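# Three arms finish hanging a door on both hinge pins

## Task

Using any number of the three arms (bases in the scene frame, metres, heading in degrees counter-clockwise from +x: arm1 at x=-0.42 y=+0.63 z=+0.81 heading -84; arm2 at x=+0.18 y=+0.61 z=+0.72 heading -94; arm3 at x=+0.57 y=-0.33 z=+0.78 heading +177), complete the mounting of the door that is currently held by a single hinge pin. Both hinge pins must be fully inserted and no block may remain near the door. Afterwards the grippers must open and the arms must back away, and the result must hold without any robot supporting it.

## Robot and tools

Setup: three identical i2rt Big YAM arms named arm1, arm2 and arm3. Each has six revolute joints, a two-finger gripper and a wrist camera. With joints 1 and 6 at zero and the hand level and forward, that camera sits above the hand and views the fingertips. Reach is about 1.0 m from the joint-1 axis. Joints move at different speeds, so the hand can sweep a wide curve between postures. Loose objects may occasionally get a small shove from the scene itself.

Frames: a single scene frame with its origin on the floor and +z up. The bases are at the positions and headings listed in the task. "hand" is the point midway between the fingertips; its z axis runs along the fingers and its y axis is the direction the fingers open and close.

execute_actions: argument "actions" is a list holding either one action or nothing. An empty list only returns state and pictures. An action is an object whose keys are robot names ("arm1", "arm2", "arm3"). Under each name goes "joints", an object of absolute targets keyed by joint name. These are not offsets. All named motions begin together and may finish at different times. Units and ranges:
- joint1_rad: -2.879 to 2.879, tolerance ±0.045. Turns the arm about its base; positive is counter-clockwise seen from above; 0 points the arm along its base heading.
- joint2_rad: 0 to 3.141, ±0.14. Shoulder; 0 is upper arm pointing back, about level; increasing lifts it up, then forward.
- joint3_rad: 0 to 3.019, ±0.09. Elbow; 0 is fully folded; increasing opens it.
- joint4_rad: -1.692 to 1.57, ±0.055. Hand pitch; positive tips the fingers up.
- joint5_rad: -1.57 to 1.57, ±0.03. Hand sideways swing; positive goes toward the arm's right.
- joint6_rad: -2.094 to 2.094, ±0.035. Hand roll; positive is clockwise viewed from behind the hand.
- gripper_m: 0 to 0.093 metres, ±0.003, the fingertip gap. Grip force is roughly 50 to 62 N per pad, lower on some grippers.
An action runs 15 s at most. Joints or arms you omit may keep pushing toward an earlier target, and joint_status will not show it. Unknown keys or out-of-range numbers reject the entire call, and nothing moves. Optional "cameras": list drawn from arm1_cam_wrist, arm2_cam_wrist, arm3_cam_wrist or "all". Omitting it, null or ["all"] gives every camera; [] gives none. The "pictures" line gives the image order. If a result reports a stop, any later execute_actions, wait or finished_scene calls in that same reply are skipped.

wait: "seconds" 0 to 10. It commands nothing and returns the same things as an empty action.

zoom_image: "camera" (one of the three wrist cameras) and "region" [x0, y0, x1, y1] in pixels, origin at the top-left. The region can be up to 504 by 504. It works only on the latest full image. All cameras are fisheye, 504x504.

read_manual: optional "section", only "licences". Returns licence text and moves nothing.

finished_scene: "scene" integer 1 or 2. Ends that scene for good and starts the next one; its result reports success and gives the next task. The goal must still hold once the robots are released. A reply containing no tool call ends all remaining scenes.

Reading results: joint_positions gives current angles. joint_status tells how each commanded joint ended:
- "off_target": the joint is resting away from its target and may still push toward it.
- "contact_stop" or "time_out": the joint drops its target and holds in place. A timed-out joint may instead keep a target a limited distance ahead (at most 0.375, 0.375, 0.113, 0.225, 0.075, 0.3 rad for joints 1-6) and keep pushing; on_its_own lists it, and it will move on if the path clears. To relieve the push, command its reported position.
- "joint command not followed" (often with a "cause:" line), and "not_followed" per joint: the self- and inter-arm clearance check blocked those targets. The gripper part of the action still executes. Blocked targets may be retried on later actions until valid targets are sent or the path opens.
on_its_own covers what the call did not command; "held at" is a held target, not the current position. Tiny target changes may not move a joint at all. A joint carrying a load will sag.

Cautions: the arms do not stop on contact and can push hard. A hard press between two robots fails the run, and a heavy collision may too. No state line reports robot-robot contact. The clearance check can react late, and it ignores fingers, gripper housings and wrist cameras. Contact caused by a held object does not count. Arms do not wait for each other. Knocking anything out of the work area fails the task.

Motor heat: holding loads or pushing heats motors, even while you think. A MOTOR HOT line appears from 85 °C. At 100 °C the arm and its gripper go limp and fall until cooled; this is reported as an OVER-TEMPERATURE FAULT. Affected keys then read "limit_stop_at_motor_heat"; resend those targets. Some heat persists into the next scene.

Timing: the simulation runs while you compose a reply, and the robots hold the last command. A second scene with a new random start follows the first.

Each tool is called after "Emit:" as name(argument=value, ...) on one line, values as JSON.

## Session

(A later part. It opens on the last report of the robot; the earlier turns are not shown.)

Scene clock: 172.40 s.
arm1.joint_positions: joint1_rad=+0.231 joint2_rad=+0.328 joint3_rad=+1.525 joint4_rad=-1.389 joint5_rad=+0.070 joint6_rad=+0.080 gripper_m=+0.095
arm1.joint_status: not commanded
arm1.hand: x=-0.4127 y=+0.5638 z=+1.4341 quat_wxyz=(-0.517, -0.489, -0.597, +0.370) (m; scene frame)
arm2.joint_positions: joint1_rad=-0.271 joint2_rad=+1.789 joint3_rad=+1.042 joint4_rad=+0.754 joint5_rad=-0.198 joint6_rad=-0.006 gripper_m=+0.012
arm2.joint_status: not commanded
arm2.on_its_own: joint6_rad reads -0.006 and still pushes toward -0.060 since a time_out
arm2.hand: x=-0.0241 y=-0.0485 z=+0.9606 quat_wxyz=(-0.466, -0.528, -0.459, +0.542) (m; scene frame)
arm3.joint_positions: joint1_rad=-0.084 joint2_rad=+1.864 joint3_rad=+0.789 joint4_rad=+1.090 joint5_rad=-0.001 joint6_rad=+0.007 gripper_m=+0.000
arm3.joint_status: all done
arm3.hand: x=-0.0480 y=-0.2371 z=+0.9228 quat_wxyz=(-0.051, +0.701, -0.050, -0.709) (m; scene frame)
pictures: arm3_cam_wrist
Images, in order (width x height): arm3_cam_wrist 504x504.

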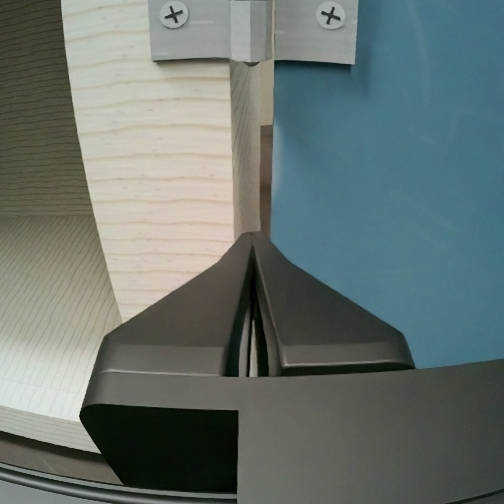

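On the head. Lower the door slightly while pushing.

Emit:
execute_actions(actions=[{"arm2":{"joints":{"joint2_rad":1.78}},"arm3":{"joints":{"joint2_rad":1.93,"joint4_rad":1.07,"joint3_rad":0.79}}}], cameras=[])

Scene clock: 176.13 s.
arm1.joint_positions: joint1_rad=+0.231 joint2_rad=+0.328 joint3_rad=+1.525 joint4_rad=-1.389 joint5_rad=+0.070 joint6_rad=+0.080 gripper_m=+0.095
arm1.joint_status: not commanded
arm1.hand: x=-0.4127 y=+0.5638 z=+1.4341 quat_wxyz=(-0.517, -0.489, -0.597, +0.370) (m; scene frame)
arm2.joint_positions: joint1_rad=-0.271 joint2_rad=+1.790 joint3_rad=+1.042 joint4_rad=+0.754 joint5_rad=-0.198 joint6_rad=-0.006 gripper_m=+0.012
arm2.joint_status: all done
arm2.on_its_own: joint6_rad reads -0.006 and still pushes toward -0.060 since a time_out
arm2.hand: x=-0.0242 y=-0.0487 z=+0.9595 quat_wxyz=(-0.466, -0.528, -0.459, +0.541) (m; scene frame)
arm3.joint_positions: joint1_rad=-0.084 joint2_rad=+1.865 joint3_rad=+0.789 joint4_rad=+1.090 joint5_rad=-0.001 joint6_rad=+0.007 gripper_m=+0.000
arm3.joint_status: all done
arm3.hand: x=-0.0480 y=-0.2371 z=+0.9221 quat_wxyz=(-0.051, +0.702, -0.050, -0.709) (m; scene frame)
pictures: none
No camera images: the call's "cameras" was empty. Leave "cameras" out to get every camera's image.

Emit:
execute_actions(actions=[{"arm2":{"joints":{"joint5_rad":-0.175,"joint2_rad":1.76}}}], cameras=[])

Scene clock: 178.80 s.
arm1.joint_positions: joint1_rad=+0.231 joint2_rad=+0.328 joint3_rad=+1.525 joint4_rad=-1.389 joint5_rad=+0.070 joint6_rad=+0.080 gripper_m=+0.095
arm1.joint_status: not commanded
arm1.hand: x=-0.4127 y=+0.5638 z=+1.4341 quat_wxyz=(-0.517, -0.489, -0.597, +0.370) (m; scene frame)
arm2.joint_positions: joint1_rad=-0.269 joint2_rad=+1.790 joint3_rad=+1.042 joint4_rad=+0.754 joint5_rad=-0.184 joint6_rad=-0.006 gripper_m=+0.012
arm2.joint_status: all done
arm2.on_its_own: joint6_rad reads -0.006 and still pushes toward -0.060 since a time_out
arm2.hand: x=-0.0249 y=-0.0488 z=+0.9595 quat_wxyz=(-0.463, -0.531, -0.456, +0.544) (m; scene frame)
arm3.joint_positions: joint1_rad=-0.084 joint2_rad=+1.865 joint3_rad=+0.789 joint4_rad=+1.090 joint5_rad=-0.001 joint6_rad=+0.007 gripper_m=+0.000
arm3.joint_status: not commanded
arm3.hand: x=-0.0480 y=-0.2371 z=+0.9221 quat_wxyz=(-0.051, +0.702, -0.050, -0.709) (m; scene frame)
pictures: none
No camera images: the call's "cameras" was empty. Leave "cameras" out to get every camera's image.

Emit:
execute_actions(actions=[{"arm3":{"joints":{"joint2_rad":1.98,"joint4_rad":1.04,"joint3_rad":0.775}}}], cameras=["arm3_cam_wrist"])

Scene clock: 181.77 s.
arm1.joint_positions: joint1_rad=+0.231 joint2_rad=+0.328 joint3_rad=+1.525 joint4_rad=-1.389 joint5_rad=+0.070 joint6_rad=+0.080 gripper_m=+0.095
arm1.joint_status: not commanded
arm1.hand: x=-0.4127 y=+0.5638 z=+1.4341 quat_wxyz=(-0.517, -0.489, -0.597, +0.370) (m; scene frame)
arm2.joint_positions: joint1_rad=-0.269 joint2_rad=+1.790 joint3_rad=+1.042 joint4_rad=+0.754 joint5_rad=-0.184 joint6_rad=-0.006 gripper_m=+0.012
arm2.joint_status: not commanded
arm2.on_its_own: joint6_rad reads -0.006 and still pushes toward -0.060 since a time_out
arm2.hand: x=-0.0249 y=-0.0488 z=+0.9595 quat_wxyz=(-0.463, -0.531, -0.456, +0.544) (m; scene frame)
arm3.joint_positions: joint1_rad=-0.084 joint2_rad=+1.868 joint3_rad=+0.789 joint4_rad=+1.090 joint5_rad=-0.001 joint6_rad=+0.007 gripper_m=+0.000
arm3.joint_status: all done
arm3.hand: x=-0.0480 y=-0.2371 z=+0.9203 quat_wxyz=(-0.051, +0.703, -0.050, -0.708) (m; scene frame)
pictures: arm3_cam_wrist
Images, in order (width x height): arm3_cam_wrist 504x504.

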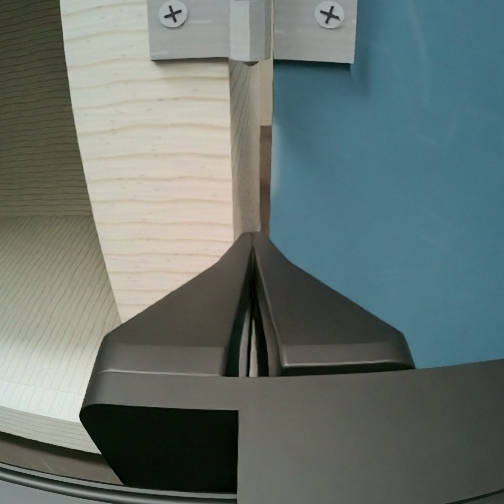

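Emit:
execute_actions(actions=[{"arm3":{"joints":{"joint2_rad":1.80,"joint4_rad":1.09,"joint3_rad":0.79}}}], cameras=[])

Emit:
execute_actions(actions=[{"arm3":{"joints":{"joint2_rad":1.72,"joint3_rad":0.6}}}], cameras=[])

Emit:
execute_actions(actions=[{"arm3":{"joints":{"joint1_rad":0.2,"joint5_rad":0.75,"gripper_m":0.09}}}], cameras=["arm3_cam_wrist"])

Scene clock: 187.17 s.
arm1.joint_positions: joint1_rad=+0.231 joint2_rad=+0.328 joint3_rad=+1.525 joint4_rad=-1.389 joint5_rad=+0.070 joint6_rad=+0.080 gripper_m=+0.095
arm1.joint_status: not commanded
arm1.hand: x=-0.4127 y=+0.5638 z=+1.4341 quat_wxyz=(-0.517, -0.489, -0.597, +0.370) (m; scene frame)
arm2.joint_positions: joint1_rad=-0.269 joint2_rad=+1.790 joint3_rad=+1.042 joint4_rad=+0.754 joint5_rad=-0.183 joint6_rad=-0.006 gripper_m=+0.012
arm2.joint_status: not commanded
arm2.on_its_own: joint6_rad reads -0.006 and still pushes toward -0.060 since a time_out
arm2.hand: x=-0.0250 y=-0.0488 z=+0.9595 quat_wxyz=(-0.462, -0.531, -0.456, +0.544) (m; scene frame)
arm3.joint_positions: joint1_rad=-0.084 joint2_rad=+1.813 joint3_rad=+0.788 joint4_rad=+1.098 joint5_rad=-0.001 joint6_rad=+0.007 gripper_m=+0.000
arm3.joint_status: all done
arm3.hand: x=-0.0464 y=-0.2376 z=+0.9549 quat_wxyz=(-0.053, +0.680, -0.048, -0.729) (m; scene frame)
pictures: none
No camera images: the call's "cameras" was empty. Leave "cameras" out to get every camera's image.

Scene clock: 188.13 s.
arm1.joint_positions: joint1_rad=+0.231 joint2_rad=+0.328 joint3_rad=+1.525 joint4_rad=-1.389 joint5_rad=+0.070 joint6_rad=+0.080 gripper_m=+0.095
arm1.joint_status: not commanded
arm1.hand: x=-0.4127 y=+0.5638 z=+1.4341 quat_wxyz=(-0.517, -0.489, -0.597, +0.370) (m; scene frame)
arm2.joint_positions: joint1_rad=-0.269 joint2_rad=+1.790 joint3_rad=+1.042 joint4_rad=+0.754 joint5_rad=-0.183 joint6_rad=-0.006 gripper_m=+0.012
arm2.joint_status: not commanded
arm2.on_its_own: joint6_rad reads -0.006 and still pushes toward -0.060 since a time_out
arm2.hand: x=-0.0250 y=-0.0488 z=+0.9595 quat_wxyz=(-0.462, -0.531, -0.456, +0.544) (m; scene frame)
arm3.joint_positions: joint1_rad=-0.084 joint2_rad=+1.727 joint3_rad=+0.592 joint4_rad=+1.098 joint5_rad=-0.001 joint6_rad=+0.007 gripper_m=+0.000
arm3.joint_status: all done
arm3.hand: x=+0.0202 y=-0.2470 z=+0.9206 quat_wxyz=(-0.050, +0.719, -0.051, -0.691) (m; scene frame)
pictures: none
No camera images: the call's "cameras" was empty. Leave "cameras" out to get every camera's image.

Scene clock: 189.43 s.
arm1.joint_positions: joint1_rad=+0.231 joint2_rad=+0.328 joint3_rad=+1.525 joint4_rad=-1.389 joint5_rad=+0.070 joint6_rad=+0.080 gripper_m=+0.095
arm1.joint_status: not commanded
arm1.hand: x=-0.4127 y=+0.5638 z=+1.4341 quat_wxyz=(-0.517, -0.489, -0.597, +0.370) (m; scene frame)
arm2.joint_positions: joint1_rad=-0.269 joint2_rad=+1.790 joint3_rad=+1.042 joint4_rad=+0.754 joint5_rad=-0.183 joint6_rad=-0.006 gripper_m=+0.012
arm2.joint_status: not commanded
arm2.on_its_own: joint6_rad reads -0.006 and still pushes toward -0.060 since a time_out
arm2.hand: x=-0.0250 y=-0.0488 z=+0.9595 quat_wxyz=(-0.462, -0.531, -0.456, +0.544) (m; scene frame)
arm3.joint_positions: joint1_rad=+0.204 joint2_rad=+1.727 joint3_rad=+0.592 joint4_rad=+1.098 joint5_rad=+0.747 joint6_rad=+0.007 gripper_m=+0.090
arm3.joint_status: all done
arm3.hand: x=+0.0485 y=-0.2843 z=+0.9222 quat_wxyz=(-0.216, +0.687, -0.204, -0.663) (m; scene frame)
pictures: arm3_cam_wrist
Images, in order (width x height): arm3_cam_wrist 504x504.

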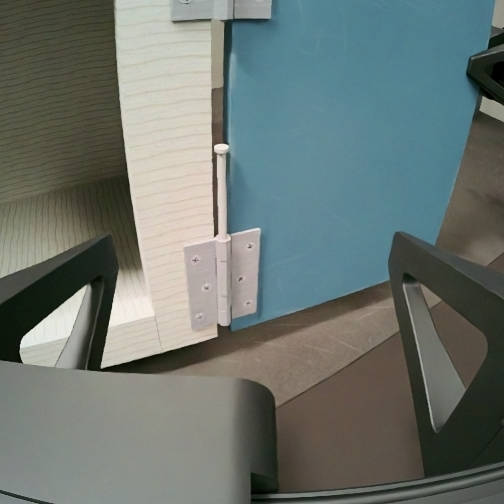

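Emit:
zoom_image(camera="arm3_cam_wrist", region=[190, 220, 265, 335])

Region (190, 220, 265, 335) of arm3_cam_wrist's 504x504 image, scaled by 4.383, with more detail than that image has; it fills the left 329 columns of this view, and the rest is white.

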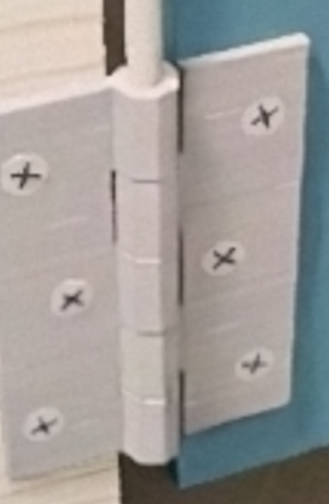

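Emit:
execute_actions(actions=[{"arm3":{"joints":{"joint2_rad":1.48,"joint3_rad":0.825,"joint4_rad":0.225,"gripper_m":0.0}}}], cameras=[])

Emit:
execute_actions(actions=[{"arm3":{"joints":{"joint1_rad":-0.08,"joint5_rad":-0.006}}}], cameras=["arm3_cam_wrist"])

Scene clock: 200.43 s.
arm1.joint_positions: joint1_rad=+0.231 joint2_rad=+0.328 joint3_rad=+1.525 joint4_rad=-1.389 joint5_rad=+0.070 joint6_rad=+0.080 gripper_m=+0.095
arm1.joint_status: not commanded
arm1.hand: x=-0.4127 y=+0.5638 z=+1.4341 quat_wxyz=(-0.517, -0.489, -0.597, +0.370) (m; scene frame)
arm2.joint_positions: joint1_rad=-0.269 joint2_rad=+1.790 joint3_rad=+1.042 joint4_rad=+0.754 joint5_rad=-0.183 joint6_rad=-0.006 gripper_m=+0.012
arm2.joint_status: not commanded
arm2.on_its_own: joint6_rad reads -0.006 and still pushes toward -0.060 since a time_out
arm2.hand: x=-0.0250 y=-0.0488 z=+0.9595 quat_wxyz=(-0.462, -0.531, -0.456, +0.544) (m; scene frame)
arm3.joint_positions: joint1_rad=+0.204 joint2_rad=+1.463 joint3_rad=+0.819 joint4_rad=+0.238 joint5_rad=+0.748 joint6_rad=+0.007 gripper_m=+0.000
arm3.joint_status: all done
arm3.hand: x=+0.0199 y=-0.2888 z=+0.9877 quat_wxyz=(-0.269, +0.789, -0.145, -0.532) (m; scene frame)
pictures: none
No camera images: the call's "cameras" was empty. Leave "cameras" out to get every camera's image.

Scene clock: 201.77 s.
arm1.joint_positions: joint1_rad=+0.231 joint2_rad=+0.328 joint3_rad=+1.525 joint4_rad=-1.389 joint5_rad=+0.070 joint6_rad=+0.080 gripper_m=+0.095
arm1.joint_status: not commanded
arm1.hand: x=-0.4127 y=+0.5638 z=+1.4341 quat_wxyz=(-0.517, -0.489, -0.597, +0.370) (m; scene frame)
arm2.joint_positions: joint1_rad=-0.269 joint2_rad=+1.790 joint3_rad=+1.042 joint4_rad=+0.754 joint5_rad=-0.183 joint6_rad=-0.006 gripper_m=+0.012
arm2.joint_status: not commanded
arm2.on_its_own: joint6_rad reads -0.006 and still pushes toward -0.060 since a time_out
arm2.hand: x=-0.0250 y=-0.0488 z=+0.9595 quat_wxyz=(-0.462, -0.531, -0.456, +0.544) (m; scene frame)
arm3.joint_positions: joint1_rad=-0.083 joint2_rad=+1.463 joint3_rad=+0.819 joint4_rad=+0.238 joint5_rad=-0.002 joint6_rad=+0.007 gripper_m=+0.000
arm3.joint_status: all done
arm3.hand: x=-0.0049 y=-0.2449 z=+0.9698 quat_wxyz=(-0.040, +0.834, -0.060, -0.547) (m; scene frame)
pictures: arm3_cam_wrist
Images, in order (width x height): arm3_cam_wrist 504x504.

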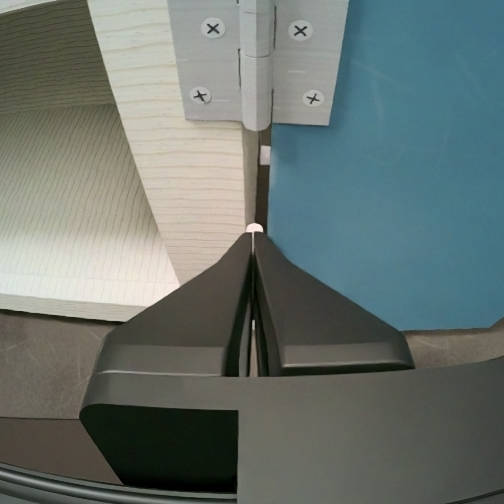

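Emit:
execute_actions(actions=[{"arm3":{"joints":{"joint2_rad":1.615,"joint3_rad":0.965,"joint4_rad":0.20}}}], cameras=["arm3_cam_wrist"])

Scene clock: 204.73 s.
arm1.joint_positions: joint1_rad=+0.231 joint2_rad=+0.328 joint3_rad=+1.525 joint4_rad=-1.389 joint5_rad=+0.070 joint6_rad=+0.080 gripper_m=+0.095
arm1.joint_status: not commanded
arm1.hand: x=-0.4127 y=+0.5638 z=+1.4341 quat_wxyz=(-0.517, -0.489, -0.597, +0.370) (m; scene frame)
arm2.joint_positions: joint1_rad=-0.269 joint2_rad=+1.790 joint3_rad=+1.042 joint4_rad=+0.754 joint5_rad=-0.183 joint6_rad=-0.006 gripper_m=+0.012
arm2.joint_status: not commanded
arm2.on_its_own: joint6_rad reads -0.006 and still pushes toward -0.060 since a time_out
arm2.hand: x=-0.0250 y=-0.0488 z=+0.9595 quat_wxyz=(-0.462, -0.531, -0.456, +0.544) (m; scene frame)
arm3.joint_positions: joint1_rad=-0.083 joint2_rad=+1.607 joint3_rad=+0.923 joint4_rad=+0.211 joint5_rad=-0.002 joint6_rad=+0.007 gripper_m=+0.000
arm3.joint_status: all done
arm3.hand: x=-0.0427 y=-0.2392 z=+0.9346 quat_wxyz=(-0.038, +0.852, -0.061, -0.519) (m; scene frame)
pictures: arm3_cam_wrist
Images, in order (width x height): arm3_cam_wrist 504x504.

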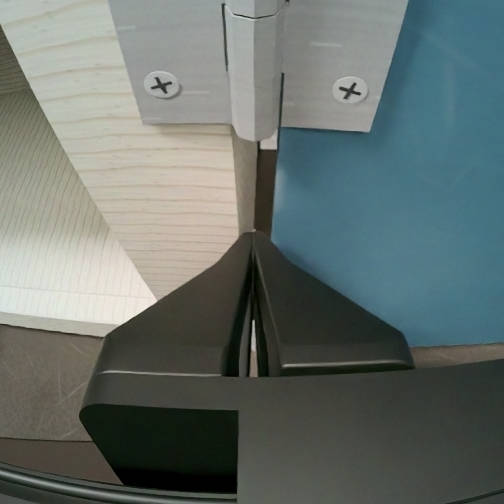

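Emit:
execute_actions(actions=[{"arm3":{"joints":{"joint4_rad":0.29}}}], cameras=[])

Emit:
execute_actions(actions=[{"arm3":{"joints":{"joint2_rad":1.70,"joint3_rad":0.93}}}], cameras=["arm3_cam_wrist"])

Scene clock: 207.83 s.
arm1.joint_positions: joint1_rad=+0.231 joint2_rad=+0.328 joint3_rad=+1.525 joint4_rad=-1.389 joint5_rad=+0.070 joint6_rad=+0.080 gripper_m=+0.095
arm1.joint_status: not commanded
arm1.hand: x=-0.4127 y=+0.5638 z=+1.4341 quat_wxyz=(-0.517, -0.489, -0.597, +0.370) (m; scene frame)
arm2.joint_positions: joint1_rad=-0.269 joint2_rad=+1.790 joint3_rad=+1.042 joint4_rad=+0.754 joint5_rad=-0.183 joint6_rad=-0.006 gripper_m=+0.012
arm2.joint_status: not commanded
arm2.on_its_own: joint6_rad reads -0.006 and still pushes toward -0.060 since a time_out
arm2.hand: x=-0.0250 y=-0.0488 z=+0.9595 quat_wxyz=(-0.462, -0.531, -0.456, +0.544) (m; scene frame)
arm3.joint_positions: joint1_rad=-0.083 joint2_rad=+1.607 joint3_rad=+0.923 joint4_rad=+0.267 joint5_rad=-0.002 joint6_rad=+0.007 gripper_m=+0.000
arm3.joint_status: all done
arm3.hand: x=-0.0486 y=-0.2384 z=+0.9469 quat_wxyz=(-0.040, +0.837, -0.060, -0.542) (m; scene frame)
pictures: none
No camera images: the call's "cameras" was empty. Leave "cameras" out to get every camera's image.

Scene clock: 208.57 s.
arm1.joint_positions: joint1_rad=+0.231 joint2_rad=+0.328 joint3_rad=+1.525 joint4_rad=-1.389 joint5_rad=+0.070 joint6_rad=+0.080 gripper_m=+0.095
arm1.joint_status: not commanded
arm1.hand: x=-0.4127 y=+0.5638 z=+1.4341 quat_wxyz=(-0.517, -0.489, -0.597, +0.370) (m; scene frame)
arm2.joint_positions: joint1_rad=-0.269 joint2_rad=+1.790 joint3_rad=+1.042 joint4_rad=+0.754 joint5_rad=-0.183 joint6_rad=-0.006 gripper_m=+0.012
arm2.joint_status: not commanded
arm2.on_its_own: joint6_rad reads -0.006 and still pushes toward -0.060 since a time_out
arm2.hand: x=-0.0250 y=-0.0488 z=+0.9595 quat_wxyz=(-0.462, -0.531, -0.456, +0.544) (m; scene frame)
arm3.joint_positions: joint1_rad=-0.083 joint2_rad=+1.682 joint3_rad=+0.923 joint4_rad=+0.275 joint5_rad=-0.003 joint6_rad=+0.007 gripper_m=+0.000
arm3.joint_status: all done
arm3.hand: x=-0.0502 y=-0.2379 z=+0.9038 quat_wxyz=(-0.038, +0.855, -0.061, -0.514) (m; scene frame)
pictures: arm3_cam_wrist
Images, in order (width x height): arm3_cam_wrist 504x504.

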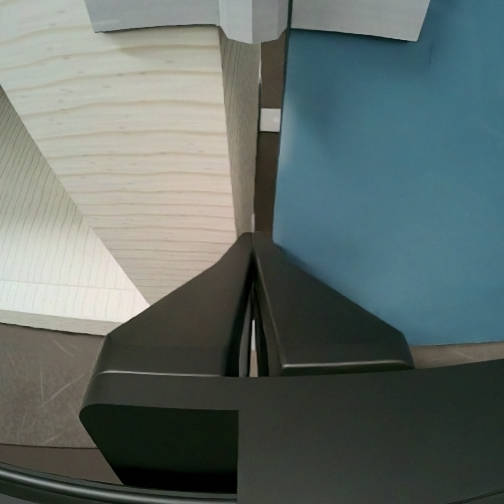

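It's going in. Continue with q2.

Emit:
execute_actions(actions=[{"arm3":{"joints":{"joint2_rad":1.80}}}], cameras=[])

Emit:
execute_actions(actions=[{"arm3":{"joints":{"joint2_rad":1.66}},"arm2":{"joints":{"joint2_rad":1.79,"joint6_rad":0.0,"joint4_rad":0.76,"gripper_m":0.06}}}], cameras=[])

Emit:
execute_actions(actions=[{"arm3":{"joints":{"joint2_rad":1.35,"joint3_rad":0.45,"joint4_rad":0.85,"gripper_m":0.09}},"arm2":{"joints":{"joint2_rad":1.44,"joint3_rad":0.535,"joint4_rad":0.93}}}])

Scene clock: 212.10 s.
arm1.joint_positions: joint1_rad=+0.231 joint2_rad=+0.328 joint3_rad=+1.525 joint4_rad=-1.389 joint5_rad=+0.070 joint6_rad=+0.080 gripper_m=+0.095
arm1.joint_status: not commanded
arm1.hand: x=-0.4127 y=+0.5638 z=+1.4341 quat_wxyz=(-0.517, -0.489, -0.597, +0.370) (m; scene frame)
arm2.joint_positions: joint1_rad=-0.269 joint2_rad=+1.790 joint3_rad=+1.042 joint4_rad=+0.754 joint5_rad=-0.183 joint6_rad=-0.006 gripper_m=+0.012
arm2.joint_status: not commanded
arm2.on_its_own: joint6_rad reads -0.006 and still pushes toward -0.060 since a time_out
arm2.hand: x=-0.0250 y=-0.0488 z=+0.9595 quat_wxyz=(-0.462, -0.531, -0.456, +0.544) (m; scene frame)
arm3.joint_positions: joint1_rad=-0.083 joint2_rad=+1.756 joint3_rad=+0.924 joint4_rad=+0.295 joint5_rad=-0.003 joint6_rad=+0.007 gripper_m=+0.000
arm3.joint_status: all done
arm3.hand: x=-0.0509 y=-0.2376 z=+0.8640 quat_wxyz=(-0.036, +0.868, -0.062, -0.492) (m; scene frame)
pictures: none
No camera images: the call's "cameras" was empty. Leave "cameras" out to get every camera's image.

Scene clock: 213.00 s.
arm1.joint_positions: joint1_rad=+0.231 joint2_rad=+0.328 joint3_rad=+1.525 joint4_rad=-1.389 joint5_rad=+0.070 joint6_rad=+0.080 gripper_m=+0.095
arm1.joint_status: not commanded
arm1.hand: x=-0.4127 y=+0.5638 z=+1.4341 quat_wxyz=(-0.517, -0.489, -0.597, +0.370) (m; scene frame)
arm2.joint_positions: joint1_rad=-0.269 joint2_rad=+1.787 joint3_rad=+1.043 joint4_rad=+0.754 joint5_rad=-0.177 joint6_rad=-0.010 gripper_m=+0.060
arm2.joint_status: all done
arm2.hand: x=-0.0260 y=-0.0485 z=+0.9620 quat_wxyz=(-0.460, -0.531, -0.455, +0.548) (m; scene frame)
arm3.joint_positions: joint1_rad=-0.083 joint2_rad=+1.664 joint3_rad=+0.922 joint4_rad=+0.295 joint5_rad=-0.003 joint6_rad=+0.007 gripper_m=+0.000
arm3.joint_status: all done
arm3.hand: x=-0.0522 y=-0.2378 z=+0.9186 quat_wxyz=(-0.038, +0.845, -0.060, -0.530) (m; scene frame)
pictures: none
No camera images: the call's "cameras" was empty. Leave "cameras" out to get every camera's image.

Scene clock: 214.33 s.
arm1.joint_positions: joint1_rad=+0.231 joint2_rad=+0.328 joint3_rad=+1.525 joint4_rad=-1.389 joint5_rad=+0.070 joint6_rad=+0.080 gripper_m=+0.095
arm1.joint_status: not commanded
arm1.hand: x=-0.4127 y=+0.5638 z=+1.4341 quat_wxyz=(-0.517, -0.489, -0.597, +0.370) (m; scene frame)
arm2.joint_positions: joint1_rad=-0.267 joint2_rad=+1.435 joint3_rad=+0.528 joint4_rad=+0.916 joint5_rad=-0.177 joint6_rad=-0.010 gripper_m=+0.060
arm2.joint_status: all done
arm2.hand: x=+0.0338 y=+0.1181 z=+0.9468 quat_wxyz=(-0.461, -0.530, -0.455, +0.547) (m; scene frame)
arm3.joint_positions: joint1_rad=-0.077 joint2_rad=+1.338 joint3_rad=+0.440 joint4_rad=+0.827 joint5_rad=-0.009 joint6_rad=+0.007 gripper_m=+0.090
arm3.joint_status: all done
arm3.hand: x=+0.0896 y=-0.2624 z=+0.9808 quat_wxyz=(-0.044, +0.731, -0.047, -0.679) (m; scene frame)
pictures: arm1_cam_wrist, arm2_cam_wrist, arm3_cam_wrist
Images, in order (width x height): arm1_cam_wrist 504x504, arm2_cam_wrist 504x504, arm3_cam_wrist 504x504.

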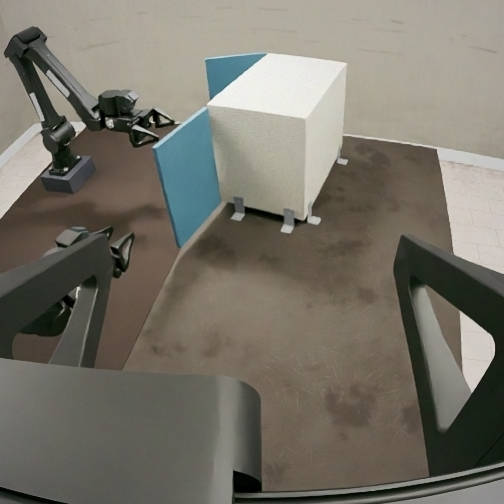

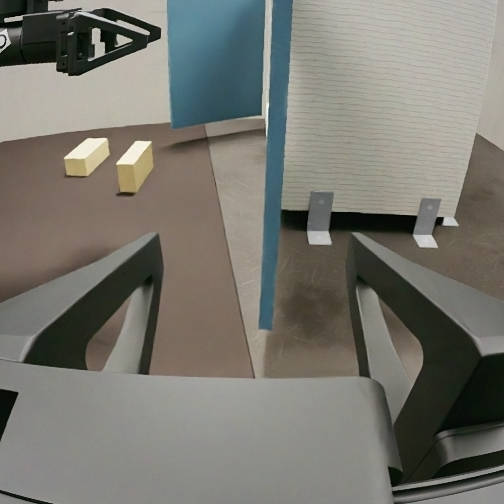

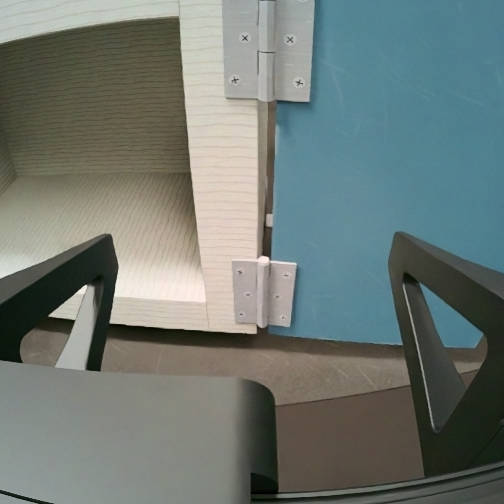

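Seated. Retreat and check the top pin.

Emit:
execute_actions(actions=[{"arm3":{"joints":{"joint2_rad":1.0,"joint3_rad":0.45,"joint4_rad":0.6}},"arm2":{"joints":{"joint2_rad":0.9,"joint3_rad":0.4,"joint4_rad":0.5}}}], cameras=["arm3_cam_wrist"])

Scene clock: 217.70 s.
arm1.joint_positions: joint1_rad=+0.231 joint2_rad=+0.328 joint3_rad=+1.525 joint4_rad=-1.389 joint5_rad=+0.070 joint6_rad=+0.080 gripper_m=+0.095
arm1.joint_status: not commanded
arm1.hand: x=-0.4127 y=+0.5638 z=+1.4341 quat_wxyz=(-0.517, -0.489, -0.597, +0.370) (m; scene frame)
arm2.joint_positions: joint1_rad=-0.267 joint2_rad=+0.891 joint3_rad=+0.392 joint4_rad=+0.521 joint5_rad=-0.177 joint6_rad=-0.010 gripper_m=+0.060
arm2.joint_status: all done
arm2.hand: x=+0.0675 y=+0.2148 z=+1.0194 quat_wxyz=(-0.463, -0.527, -0.453, +0.551) (m; scene frame)
arm3.joint_positions: joint1_rad=-0.077 joint2_rad=+0.991 joint3_rad=+0.440 joint4_rad=+0.614 joint5_rad=-0.009 joint6_rad=+0.007 gripper_m=+0.090
arm3.joint_status: all done
arm3.hand: x=+0.1305 y=-0.2689 z=+1.0822 quat_wxyz=(-0.047, +0.685, -0.043, -0.726) (m; scene frame)
pictures: arm3_cam_wrist
Images, in order (width x height): arm3_cam_wrist 504x504.

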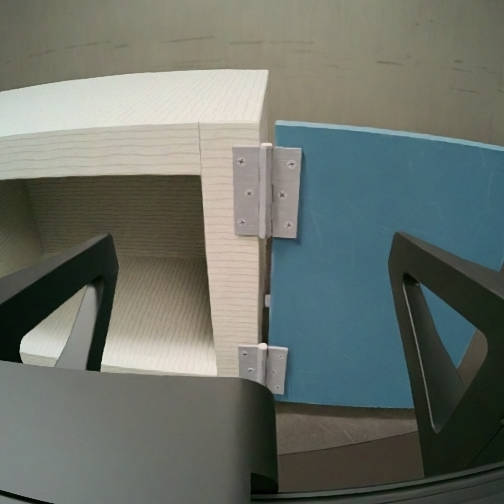

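Emit:
finished_scene(scene=1)

The scene is finished: the task was done.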